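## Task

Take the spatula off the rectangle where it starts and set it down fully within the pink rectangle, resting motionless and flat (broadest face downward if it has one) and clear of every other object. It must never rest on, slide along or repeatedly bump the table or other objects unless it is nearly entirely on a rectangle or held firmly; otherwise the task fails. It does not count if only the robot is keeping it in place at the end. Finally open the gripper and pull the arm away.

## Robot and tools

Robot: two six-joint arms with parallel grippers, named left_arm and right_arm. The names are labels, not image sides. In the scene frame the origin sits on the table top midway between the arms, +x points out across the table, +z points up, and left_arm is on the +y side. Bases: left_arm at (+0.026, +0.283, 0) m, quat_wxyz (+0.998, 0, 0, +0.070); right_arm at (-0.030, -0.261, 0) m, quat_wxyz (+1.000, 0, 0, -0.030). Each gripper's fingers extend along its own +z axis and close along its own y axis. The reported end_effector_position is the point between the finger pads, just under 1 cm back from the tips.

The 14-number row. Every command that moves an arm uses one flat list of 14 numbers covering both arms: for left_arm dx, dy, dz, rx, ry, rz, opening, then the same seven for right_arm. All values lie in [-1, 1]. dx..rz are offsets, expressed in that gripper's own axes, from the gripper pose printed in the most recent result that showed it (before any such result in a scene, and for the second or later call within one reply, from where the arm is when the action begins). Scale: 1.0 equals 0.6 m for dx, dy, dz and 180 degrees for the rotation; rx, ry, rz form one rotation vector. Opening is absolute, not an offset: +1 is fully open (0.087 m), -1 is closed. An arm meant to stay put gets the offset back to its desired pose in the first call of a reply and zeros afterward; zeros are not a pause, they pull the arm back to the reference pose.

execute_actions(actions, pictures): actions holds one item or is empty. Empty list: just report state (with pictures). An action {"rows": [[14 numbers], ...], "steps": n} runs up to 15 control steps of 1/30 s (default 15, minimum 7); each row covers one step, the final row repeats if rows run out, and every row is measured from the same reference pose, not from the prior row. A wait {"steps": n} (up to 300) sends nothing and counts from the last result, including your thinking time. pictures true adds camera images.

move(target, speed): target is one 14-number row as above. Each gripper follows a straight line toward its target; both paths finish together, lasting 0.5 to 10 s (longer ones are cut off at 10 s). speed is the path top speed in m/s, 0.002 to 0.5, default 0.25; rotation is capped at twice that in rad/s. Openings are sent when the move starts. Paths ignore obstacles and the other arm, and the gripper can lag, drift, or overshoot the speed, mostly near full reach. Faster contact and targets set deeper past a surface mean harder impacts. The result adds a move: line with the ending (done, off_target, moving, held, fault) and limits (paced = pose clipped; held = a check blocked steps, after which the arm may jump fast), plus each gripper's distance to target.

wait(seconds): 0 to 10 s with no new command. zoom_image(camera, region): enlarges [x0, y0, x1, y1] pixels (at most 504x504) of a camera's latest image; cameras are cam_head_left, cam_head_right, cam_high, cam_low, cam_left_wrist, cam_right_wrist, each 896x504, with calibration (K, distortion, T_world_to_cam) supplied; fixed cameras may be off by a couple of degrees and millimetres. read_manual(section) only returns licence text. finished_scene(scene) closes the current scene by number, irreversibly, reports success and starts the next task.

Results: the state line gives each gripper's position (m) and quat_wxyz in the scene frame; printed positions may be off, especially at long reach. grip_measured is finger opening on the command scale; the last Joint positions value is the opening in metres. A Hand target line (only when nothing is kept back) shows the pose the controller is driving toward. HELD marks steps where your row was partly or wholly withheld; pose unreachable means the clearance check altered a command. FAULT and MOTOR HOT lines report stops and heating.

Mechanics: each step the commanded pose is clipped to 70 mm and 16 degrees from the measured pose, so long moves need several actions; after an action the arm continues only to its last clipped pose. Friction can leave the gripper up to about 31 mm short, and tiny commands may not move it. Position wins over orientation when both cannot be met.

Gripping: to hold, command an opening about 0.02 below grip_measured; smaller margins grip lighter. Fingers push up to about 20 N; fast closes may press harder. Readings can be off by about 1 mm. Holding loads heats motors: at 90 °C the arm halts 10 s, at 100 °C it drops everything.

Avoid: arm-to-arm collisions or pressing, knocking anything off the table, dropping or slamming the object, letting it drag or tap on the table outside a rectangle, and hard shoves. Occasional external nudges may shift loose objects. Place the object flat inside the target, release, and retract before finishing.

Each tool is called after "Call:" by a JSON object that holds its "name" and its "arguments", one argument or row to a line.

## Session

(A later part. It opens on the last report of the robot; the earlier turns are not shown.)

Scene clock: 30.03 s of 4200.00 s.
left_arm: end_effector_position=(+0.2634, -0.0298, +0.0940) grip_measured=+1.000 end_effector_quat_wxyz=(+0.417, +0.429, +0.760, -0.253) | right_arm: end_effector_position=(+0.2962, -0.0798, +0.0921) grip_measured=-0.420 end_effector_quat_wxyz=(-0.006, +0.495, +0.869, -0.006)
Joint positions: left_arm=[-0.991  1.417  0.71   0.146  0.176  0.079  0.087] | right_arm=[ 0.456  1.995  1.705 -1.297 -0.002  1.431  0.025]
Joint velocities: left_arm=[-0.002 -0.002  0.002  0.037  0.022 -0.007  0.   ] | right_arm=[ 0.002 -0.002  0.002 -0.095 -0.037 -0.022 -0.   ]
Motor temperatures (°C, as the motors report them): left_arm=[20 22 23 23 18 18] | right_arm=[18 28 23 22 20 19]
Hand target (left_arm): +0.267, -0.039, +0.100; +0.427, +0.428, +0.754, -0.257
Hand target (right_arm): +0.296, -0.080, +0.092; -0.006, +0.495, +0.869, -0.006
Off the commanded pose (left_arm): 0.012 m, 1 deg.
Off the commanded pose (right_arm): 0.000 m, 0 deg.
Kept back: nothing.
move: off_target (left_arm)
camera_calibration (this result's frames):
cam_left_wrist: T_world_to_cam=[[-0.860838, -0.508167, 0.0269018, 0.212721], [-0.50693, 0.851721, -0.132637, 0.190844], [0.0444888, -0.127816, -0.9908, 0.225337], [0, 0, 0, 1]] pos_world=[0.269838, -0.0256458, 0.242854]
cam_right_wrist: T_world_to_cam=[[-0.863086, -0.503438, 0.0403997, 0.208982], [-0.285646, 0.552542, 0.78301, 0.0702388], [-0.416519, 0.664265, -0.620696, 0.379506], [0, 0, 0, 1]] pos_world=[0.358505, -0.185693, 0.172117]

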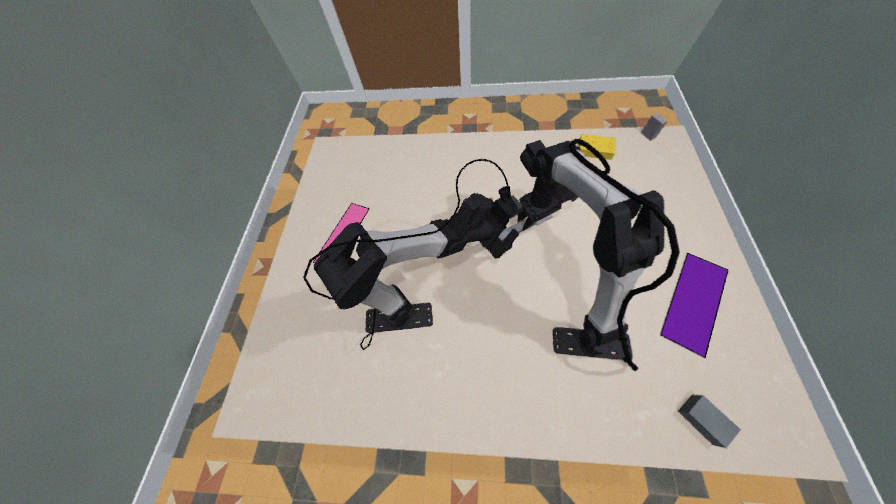

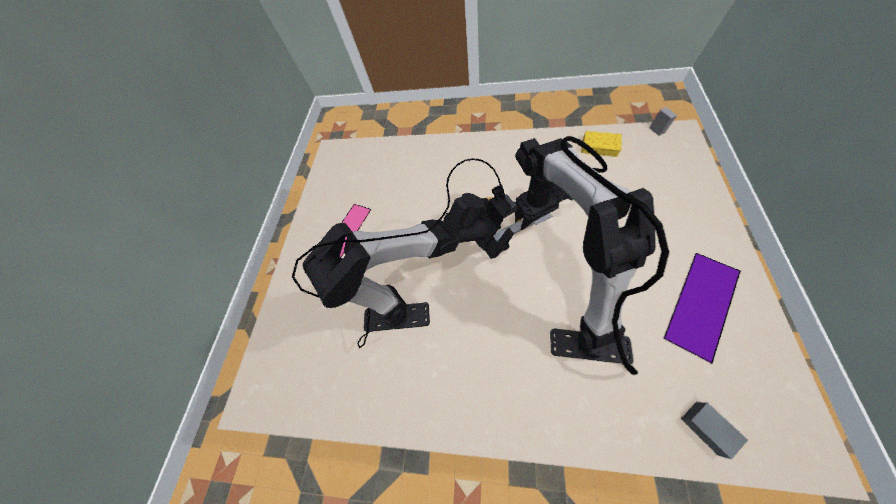

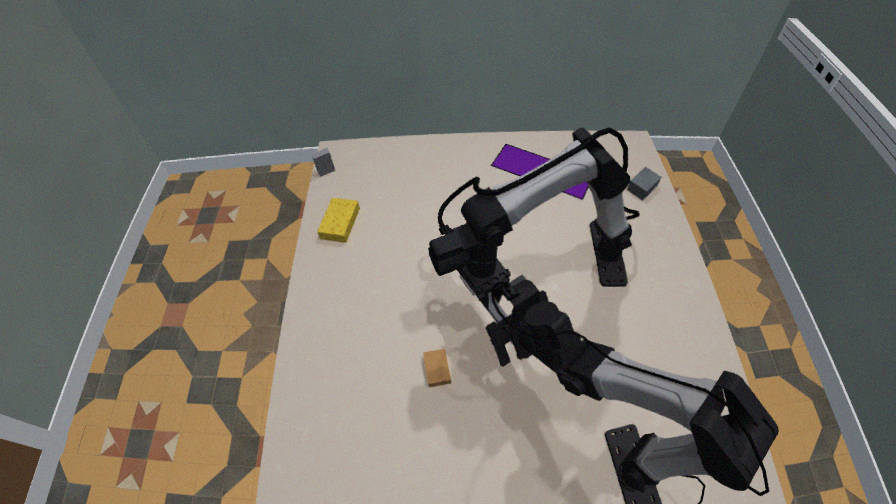

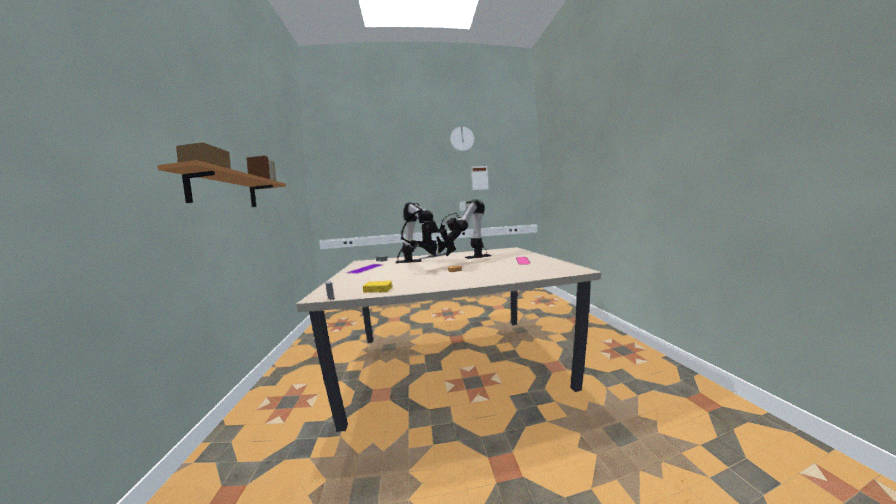

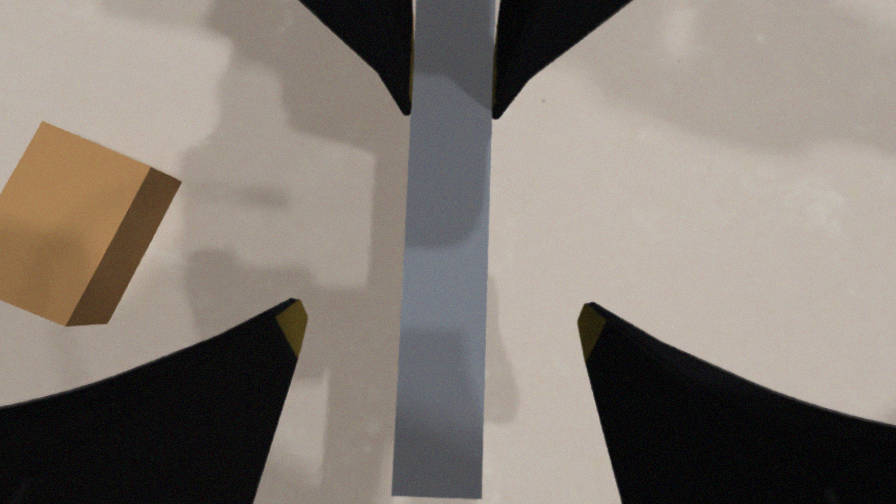

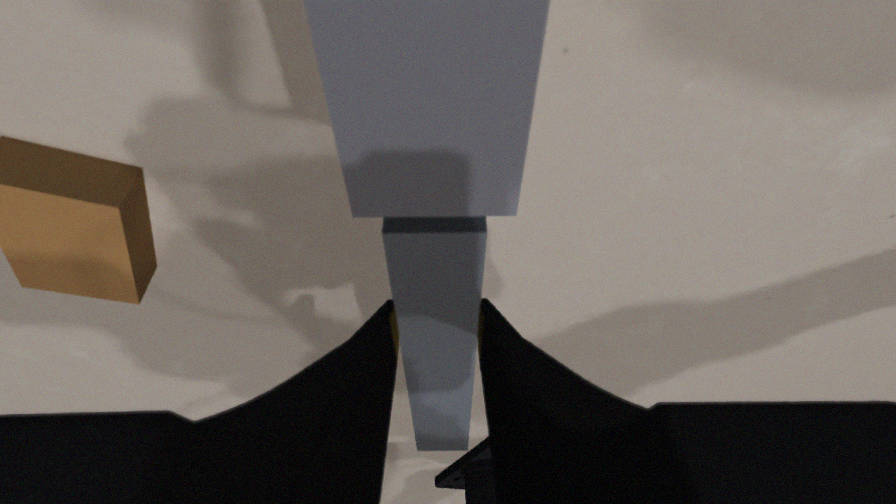

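Call:
{"name": "move", "arguments": {
  "target": [-0.022, 0, 0, 0, 0, 0, 1, 0, 0, 0, 0, 0, 0, -0.5],
  "speed": 0.05
}}

Scene clock: 31.13 s of 4200.00 s.
left_arm: end_effector_position=(+0.2657, -0.0324, +0.1015) grip_measured=+1.000 end_effector_quat_wxyz=(+0.416, +0.429, +0.761, -0.253) | right_arm: end_effector_position=(+0.2962, -0.0798, +0.0921) grip_measured=-0.420 end_effector_quat_wxyz=(-0.006, +0.495, +0.869, -0.006)
Joint positions: left_arm=[-0.991  1.417  0.745  0.109  0.176  0.079  0.087] | right_arm=[ 0.456  1.995  1.705 -1.297 -0.002  1.431  0.025]
Joint velocities: left_arm=[-0.012 -0.012  0.002 -0.066  0.007 -0.007  0.   ] | right_arm=[-0.002  0.002  0.002  0.081  0.037  0.037  0.   ]
Motor temperatures (°C, as the motors report them): left_arm=[20 22 24 23 18 18] | right_arm=[18 28 23 22 20 19]
Hand target (left_arm): +0.267, -0.036, +0.105; +0.417, +0.429, +0.760, -0.253
Hand target (right_arm): +0.296, -0.080, +0.092; -0.006, +0.495, +0.869, -0.006
Off the commanded pose (left_arm): 0.005 m, 0 deg.
Off the commanded pose (right_arm): 0.000 m, 0 deg.
Kept back: nothing.
move: done
camera_calibration (this result's frames):
cam_left_wrist: T_world_to_cam=[[-0.860638, -0.508495, 0.0271246, 0.213139], [-0.507383, 0.851802, -0.130369, 0.195111], [0.0431871, -0.125963, -0.991094, 0.232809], [0, 0, 0, 1]] pos_world=[0.272377, -0.0284904, 0.250391]
cam_right_wrist: T_world_to_cam=[[-0.863086, -0.503438, 0.0403997, 0.208982], [-0.285646, 0.552542, 0.78301, 0.0702388], [-0.416519, 0.664265, -0.620696, 0.379506], [0, 0, 0, 1]] pos_world=[0.358505, -0.185693, 0.172117]

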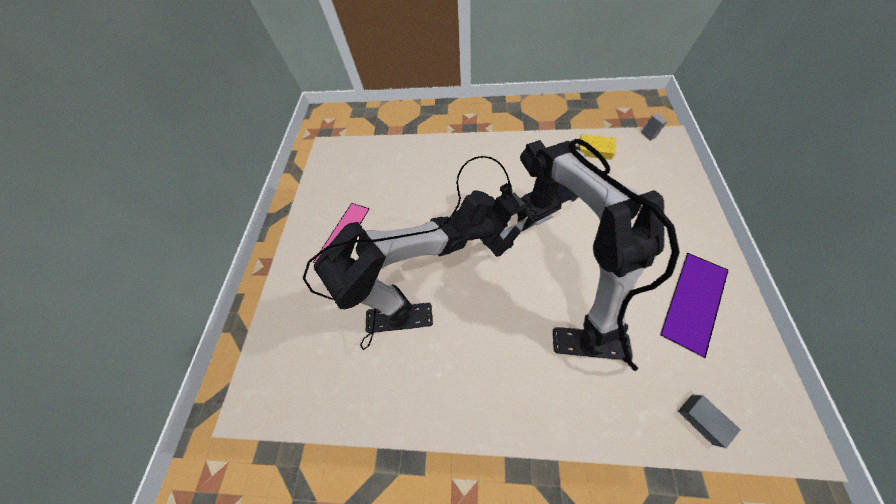

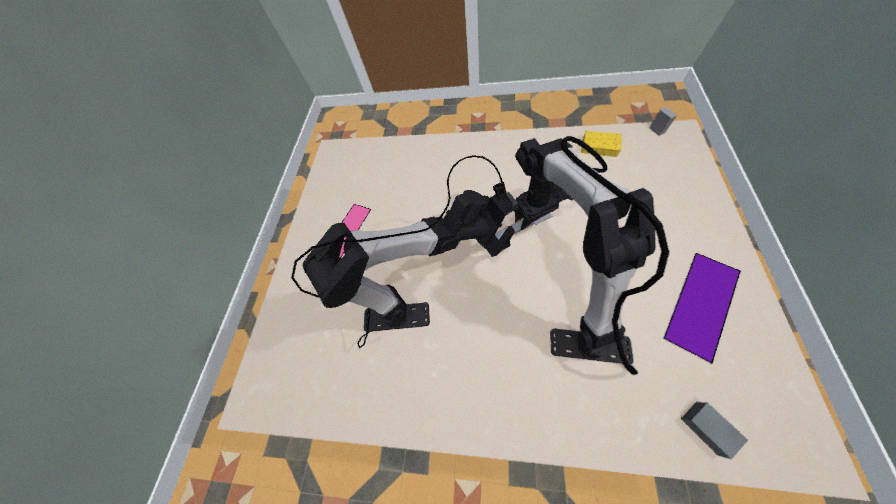

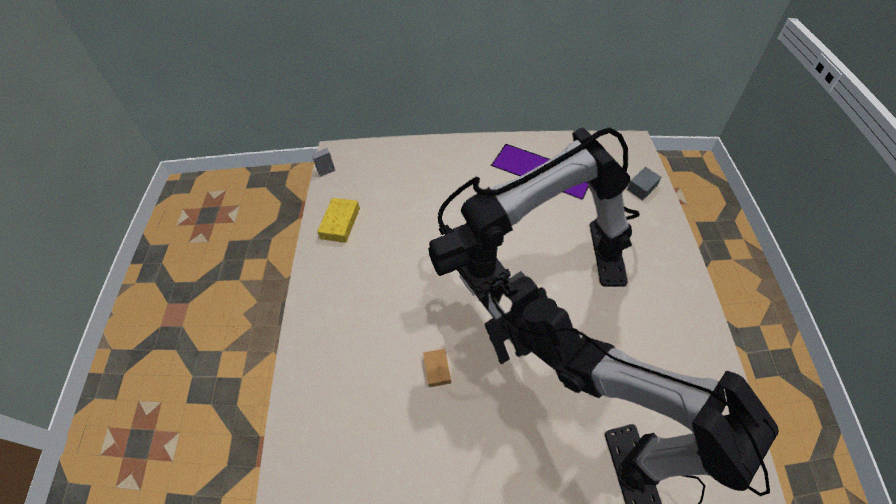

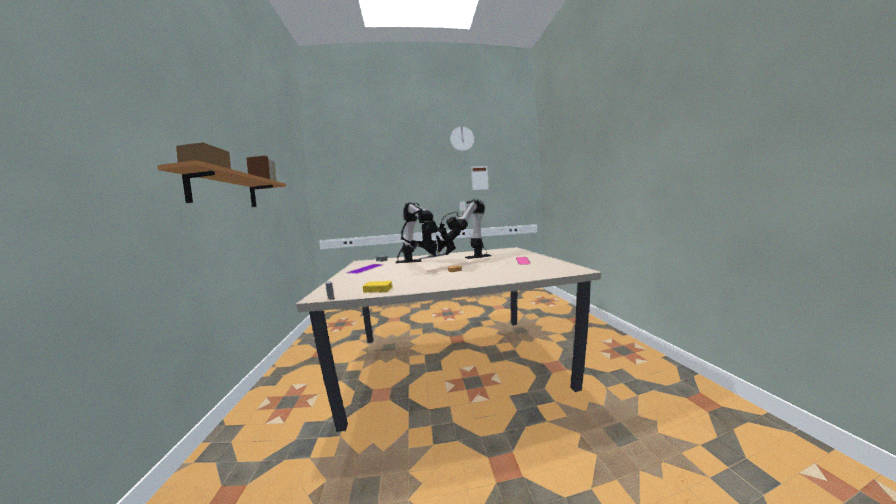

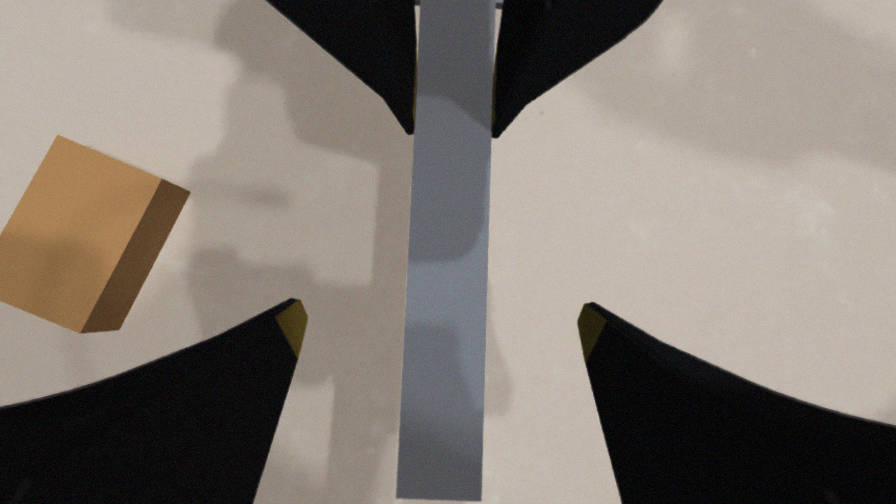

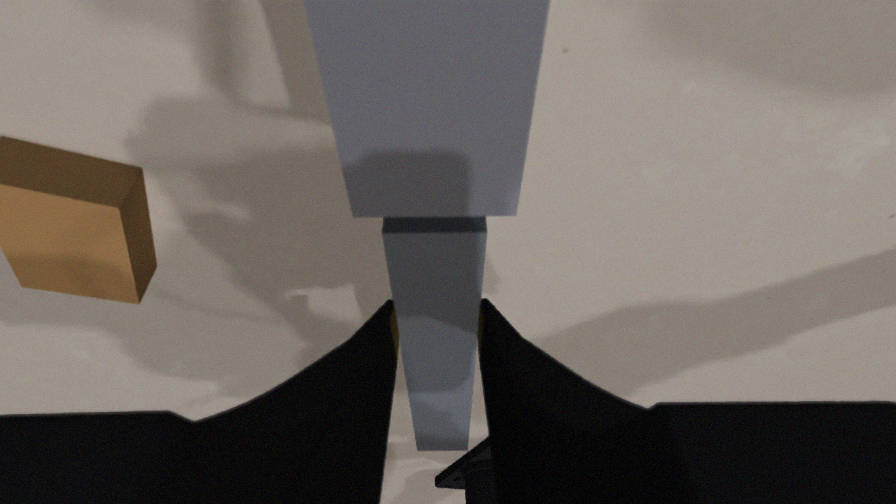

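Call:
{"name": "move", "arguments": {
  "target": [0, 0, 0, 0, 0, 0, -0.5, 0, 0, 0, 0, 0, 0, -0.5],
  "speed": 0.05
}}

Scene clock: 32.07 s of 4200.00 s.
left_arm: end_effector_position=(+0.2652, -0.0322, +0.1009) grip_measured=-0.437 end_effector_quat_wxyz=(+0.415, +0.430, +0.761, -0.253) | right_arm: end_effector_position=(+0.2966, -0.0797, +0.0921) grip_measured=-0.420 end_effector_quat_wxyz=(-0.006, +0.495, +0.869, -0.005)
Joint positions: left_arm=[-0.991  1.417  0.745  0.106  0.178  0.078  0.025] | right_arm=[ 0.456  1.995  1.705 -1.296 -0.002  1.432  0.025]
Joint velocities: left_arm=[ 0.002  0.002 -0.002  0.051 -0.022 -0.022 -0.   ] | right_arm=[-0.017 -0.002 -0.002  0.037  0.066 -0.037 -0.001]
Motor temperatures (°C, as the motors report them): left_arm=[20 22 24 23 18 18] | right_arm=[18 28 23 22 20 19]
Hand target (left_arm): +0.266, -0.032, +0.102; +0.416, +0.429, +0.761, -0.253
Hand target (right_arm): +0.296, -0.080, +0.092; -0.006, +0.495, +0.869, -0.006
Off the commanded pose (left_arm): 0.001 m, 0 deg.
Off the commanded pose (right_arm): 0.000 m, 0 deg.
Kept back: nothing.
move: done
camera_calibration (this result's frames):
cam_left_wrist: T_world_to_cam=[[-0.861109, -0.507603, 0.0288157, 0.21276], [-0.506831, 0.85256, -0.127531, 0.194145], [0.0401682, -0.124423, -0.991416, 0.233204], [0, 0, 0, 1]] pos_world=[0.272241, -0.0285067, 0.249831]
cam_right_wrist: T_world_to_cam=[[-0.863334, -0.503132, 0.0388901, 0.209613], [-0.286539, 0.552195, 0.782928, 0.0705143], [-0.415391, 0.664785, -0.620896, 0.379271], [0, 0, 0, 1]] pos_world=[0.358716, -0.185608, 0.172128]

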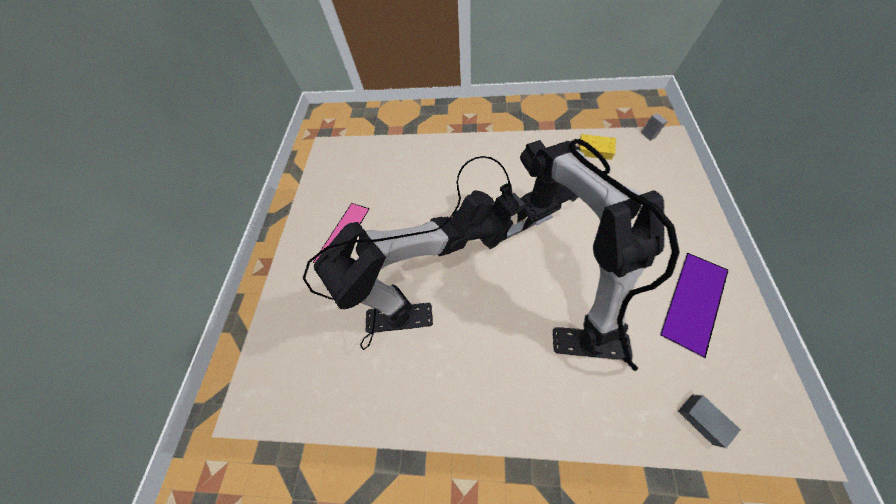

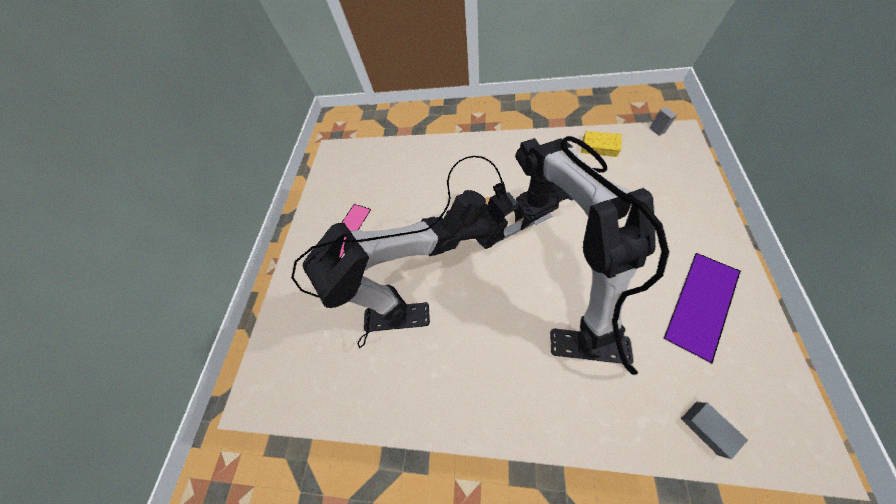

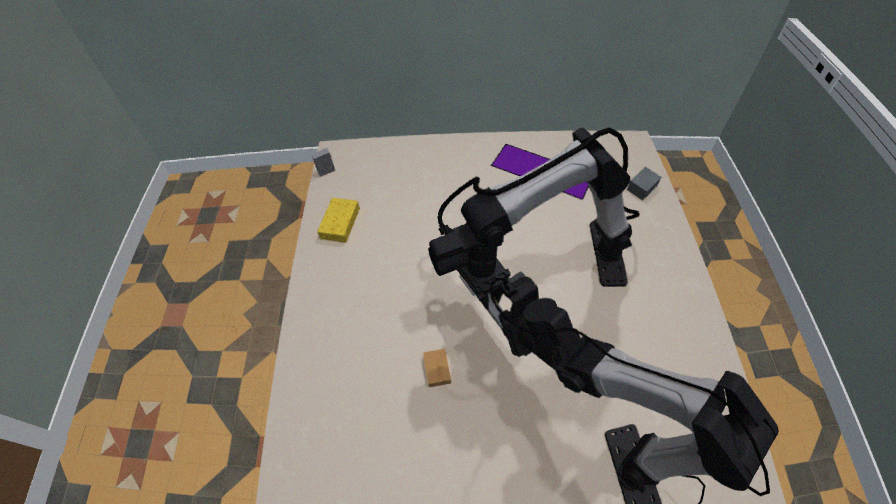

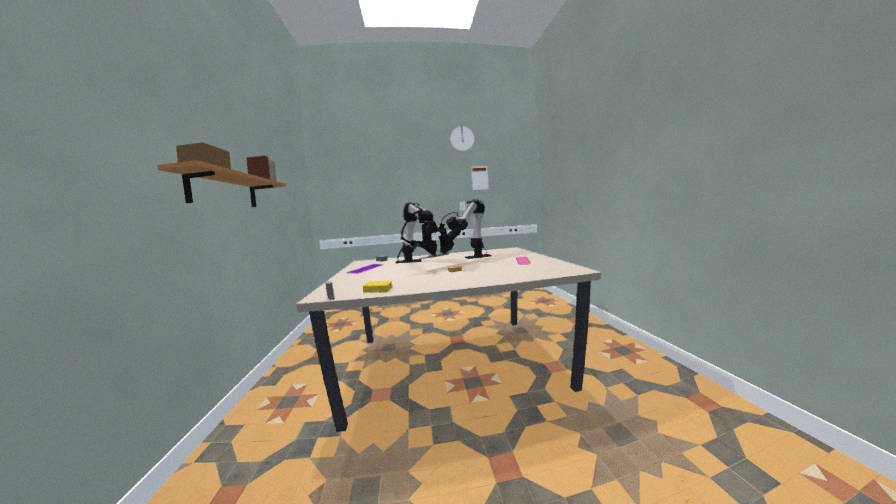

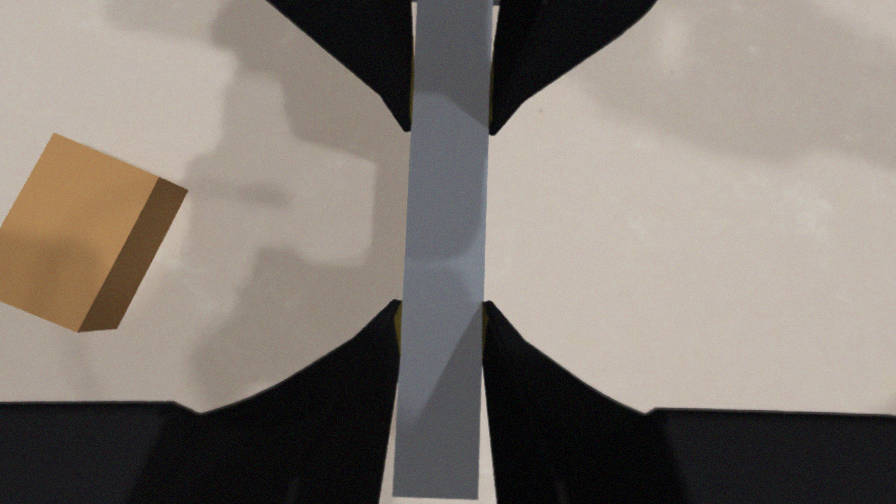

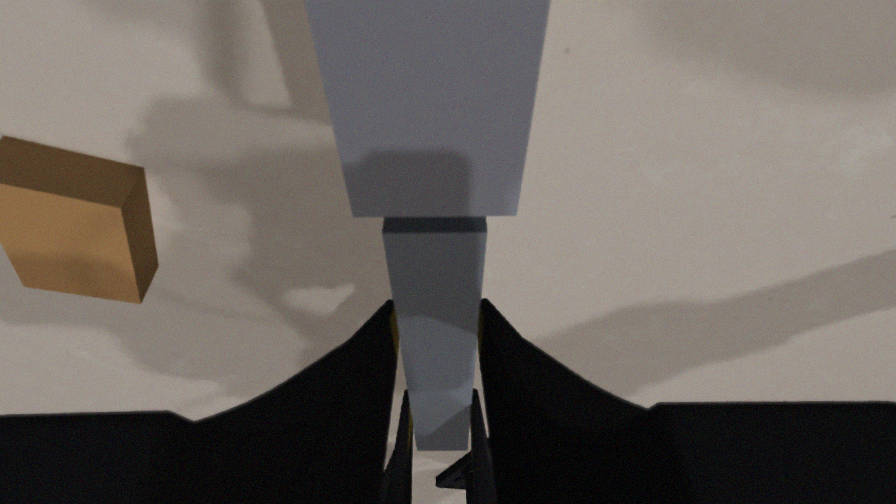

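Call:
{"name": "move", "arguments": {
  "target": [0, 0, 0, 0, 0, 0, -0.5, 0, 0, 0, 0, 0, 0, 0.6],
  "speed": 0.05
}}

Call:
{"name": "move", "arguments": {
  "target": [0, 0, 0, 0, 0, 0, -0.5, -0.05, 0, -0.07, 0, 0, 0, 0.6],
  "speed": 0.15
}}

Scene clock: 33.00 s of 4200.00 s.
left_arm: end_effector_position=(+0.2639, -0.0307, +0.0988) grip_measured=-0.438 end_effector_quat_wxyz=(+0.410, +0.431, +0.764, -0.251) | right_arm: end_effector_position=(+0.2966, -0.0797, +0.0921) grip_measured=+0.600 end_effector_quat_wxyz=(-0.006, +0.495, +0.869, -0.005)
Joint positions: left_arm=[-0.991  1.417  0.745  0.094  0.178  0.079  0.025] | right_arm=[ 0.456  1.995  1.705 -1.296 -0.002  1.432  0.07 ]
Joint velocities: left_arm=[-0.012  0.012 -0.007  0.022  0.022  0.037  0.   ] | right_arm=[-0.002  0.002 -0.007  0.037 -0.007  0.007 -0.001]
Motor temperatures (°C, as the motors report them): left_arm=[20 22 24 23 18 18] | right_arm=[18 28 23 22 20 19]
Hand target (left_arm): +0.265, -0.032, +0.101; +0.415, +0.430, +0.761, -0.253
Hand target (right_arm): +0.297, -0.080, +0.092; -0.006, +0.495, +0.869, -0.005
Off the commanded pose (left_arm): 0.003 m, 1 deg.
Off the commanded pose (right_arm): 0.000 m, 0 deg.
Kept back: nothing.
move: done
camera_calibration (this result's frames):
cam_left_wrist: T_world_to_cam=[[-0.860996, -0.507689, 0.0306148, 0.212269], [-0.507543, 0.853732, -0.116371, 0.191111], [0.0329433, -0.115733, -0.992734, 0.233636], [0, 0, 0, 1]] pos_world=[0.272063, -0.0283516, 0.247679]
cam_right_wrist: T_world_to_cam=[[-0.863334, -0.503132, 0.0388901, 0.209613], [-0.286539, 0.552195, 0.782928, 0.0705143], [-0.415391, 0.664785, -0.620896, 0.379271], [0, 0, 0, 1]] pos_world=[0.358716, -0.185608, 0.172128]

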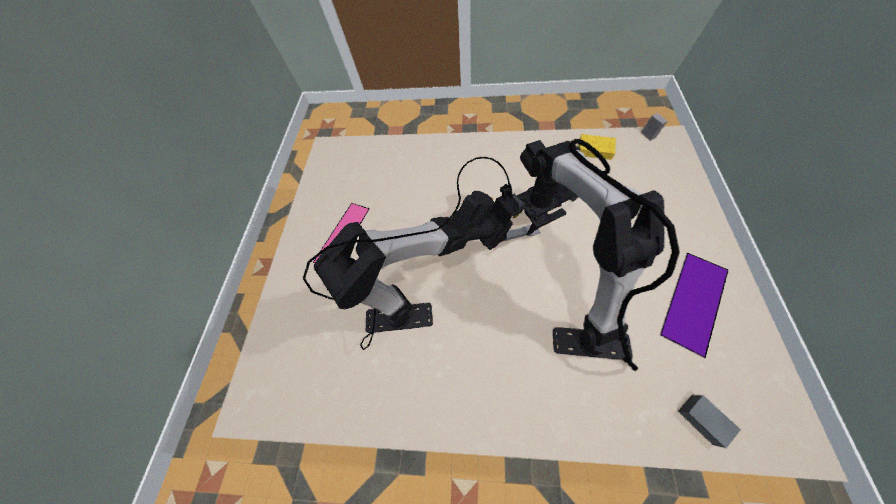

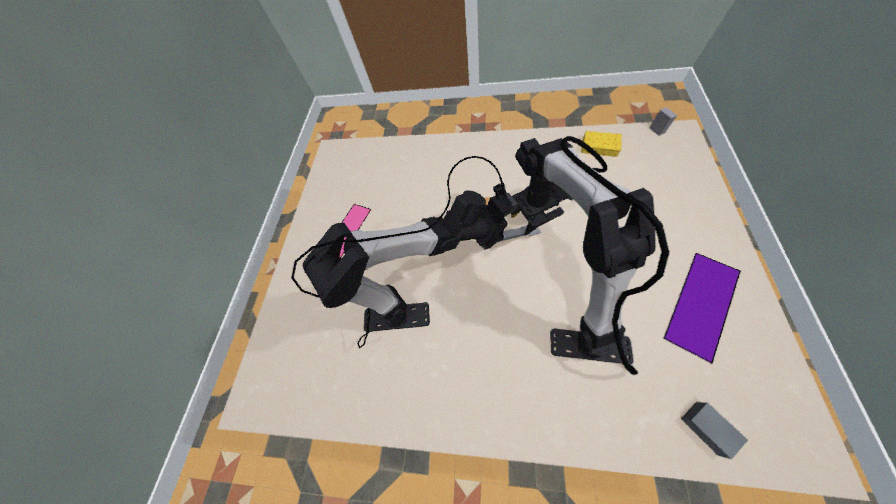

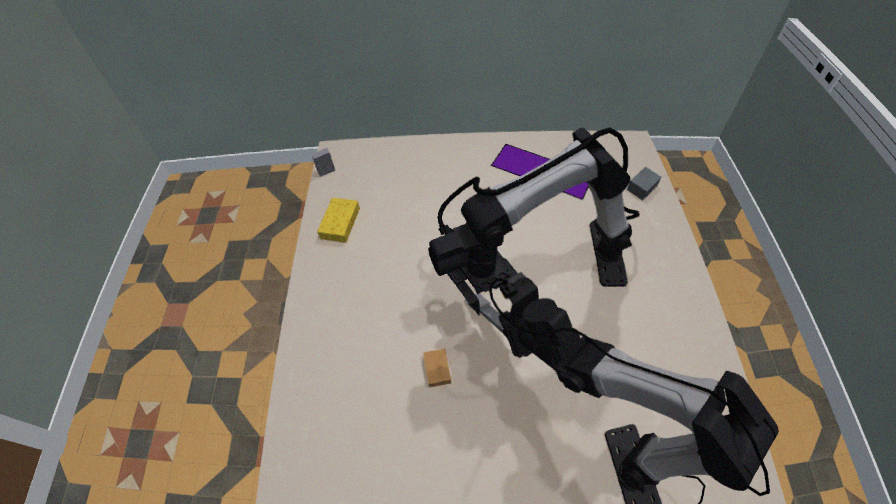

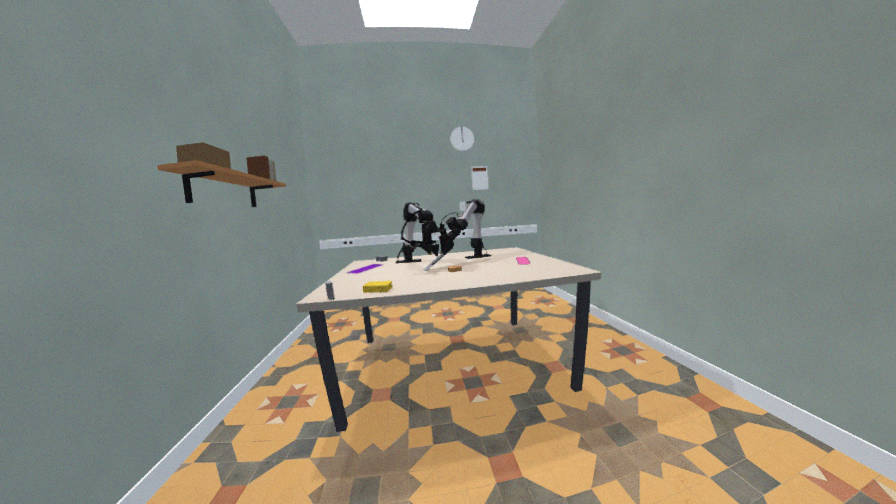

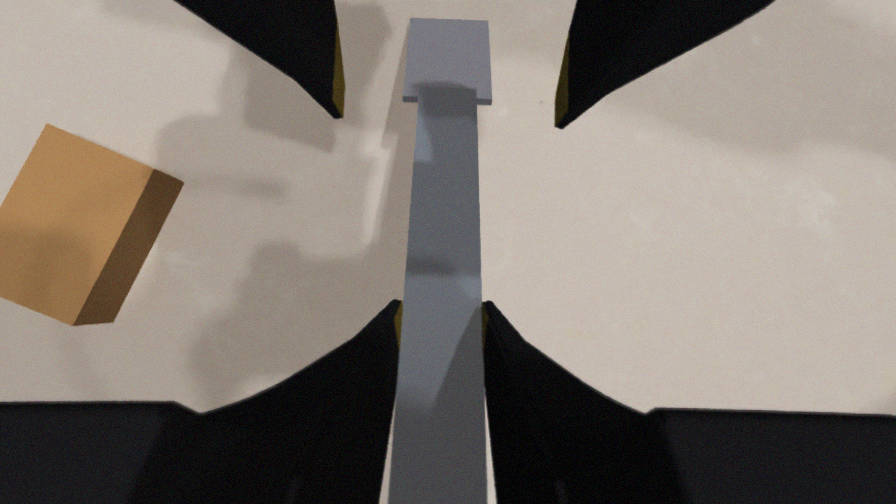

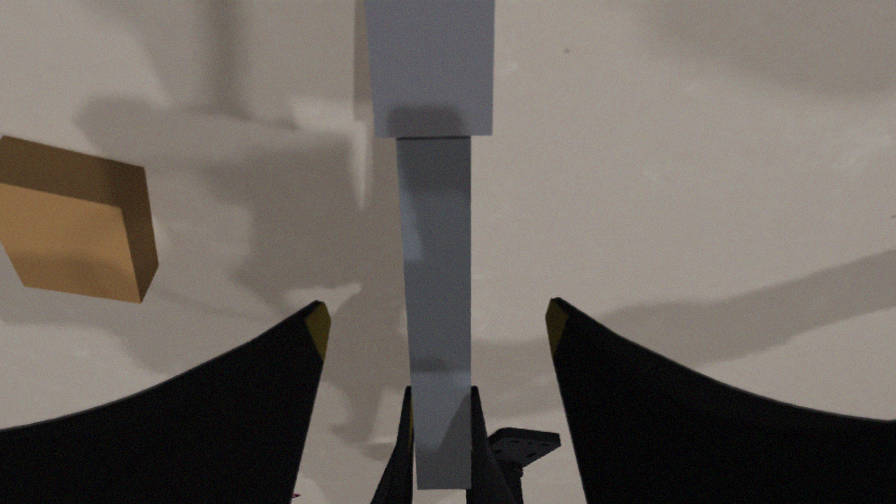

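Scene clock: 34.03 s of 4200.00 s.
left_arm: end_effector_position=(+0.2639, -0.0307, +0.0988) grip_measured=-0.438 end_effector_quat_wxyz=(+0.410, +0.431, +0.764, -0.251) | right_arm: end_effector_position=(+0.3104, -0.1032, +0.1368) grip_measured=+0.600 end_effector_quat_wxyz=(-0.001, +0.498, +0.867, +0.001)
Joint positions: left_arm=[-0.991  1.417  0.745  0.094  0.178  0.079  0.025] | right_arm=[ 0.385  2.006  1.898 -1.463 -0.002  1.367  0.07 ]
Joint velocities: left_arm=[ 0.007 -0.002 -0.012  0.037 -0.007  0.007  0.001] | right_arm=[-0.022  0.007  0.002  0.007 -0.022  0.007  0.   ]
Motor temperatures (°C, as the motors report them): left_arm=[20 22 24 23 18 18] | right_arm=[18 28 23 22 20 19]
Hand target (left_arm): +0.264, -0.031, +0.099; +0.410, +0.431, +0.764, -0.251
Hand target (right_arm): +0.312, -0.105, +0.134; -0.006, +0.495, +0.869, -0.004
Off the commanded pose (left_arm): 0.000 m, 0 deg.
Off the commanded pose (right_arm): 0.004 m, 1 deg.
Kept back: nothing.
move: done
camera_calibration (this result's frames):
cam_left_wrist: T_world_to_cam=[[-0.860989, -0.507698, 0.0306854, 0.21225], [-0.507572, 0.853765, -0.115998, 0.191011], [0.0326938, -0.115448, -0.992775, 0.233651], [0, 0, 0, 1]] pos_world=[0.272058, -0.0283456, 0.247607]
cam_right_wrist: T_world_to_cam=[[-0.866835, -0.498036, 0.0236144, 0.211701], [-0.294327, 0.549358, 0.782034, 0.0547383], [-0.402454, 0.670944, -0.622788, 0.425221], [0, 0, 0, 1]] pos_world=[0.370753, -0.209935, 0.217016]

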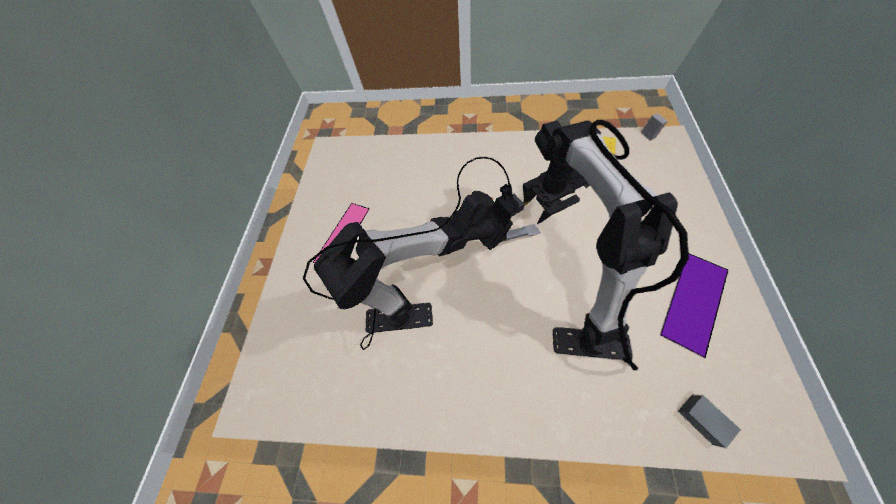

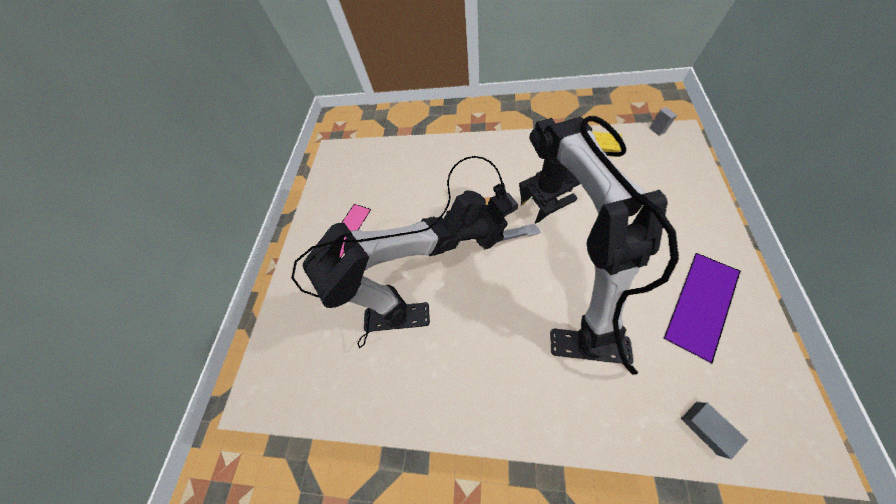

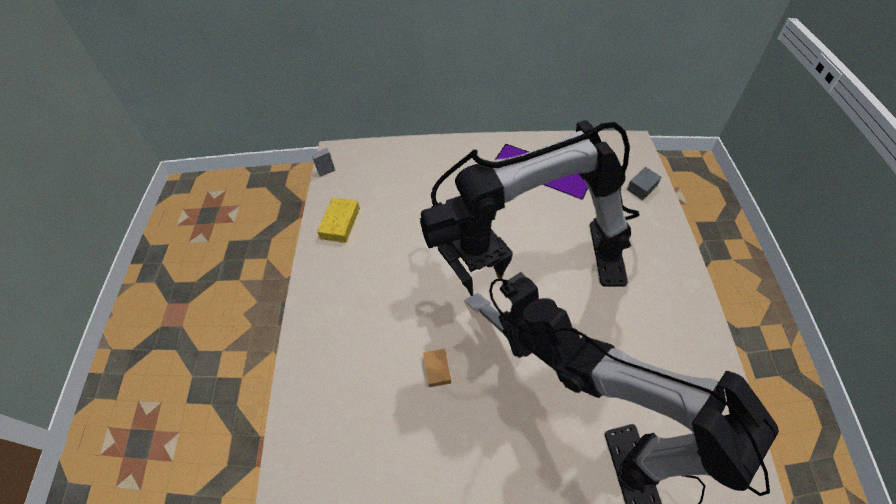

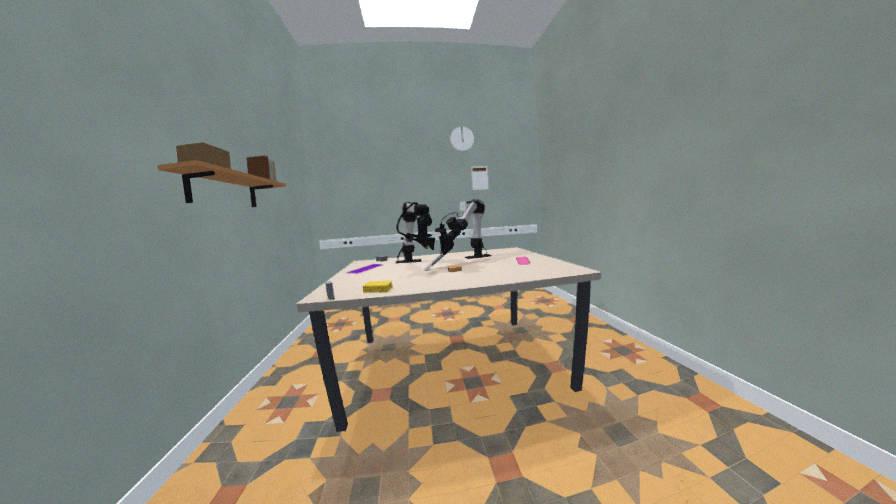

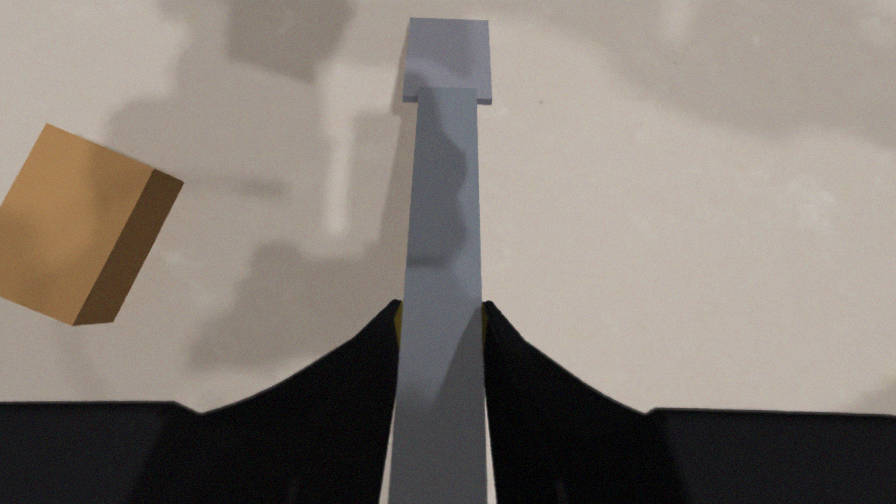

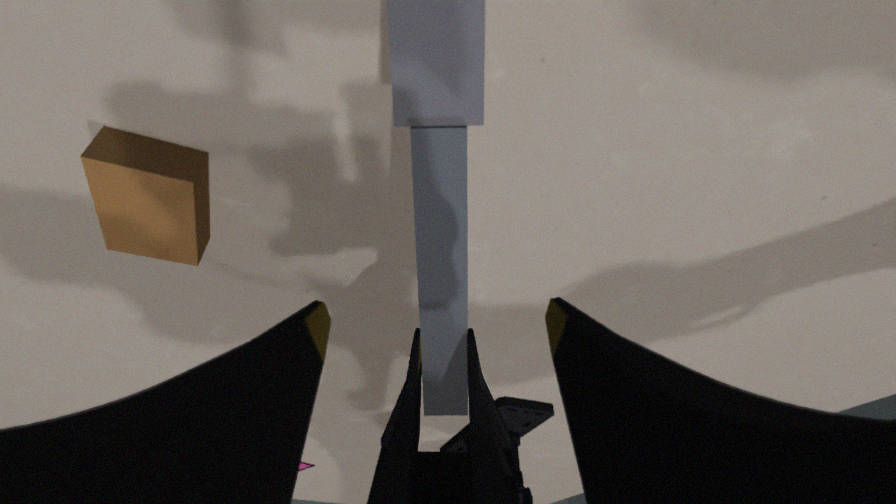

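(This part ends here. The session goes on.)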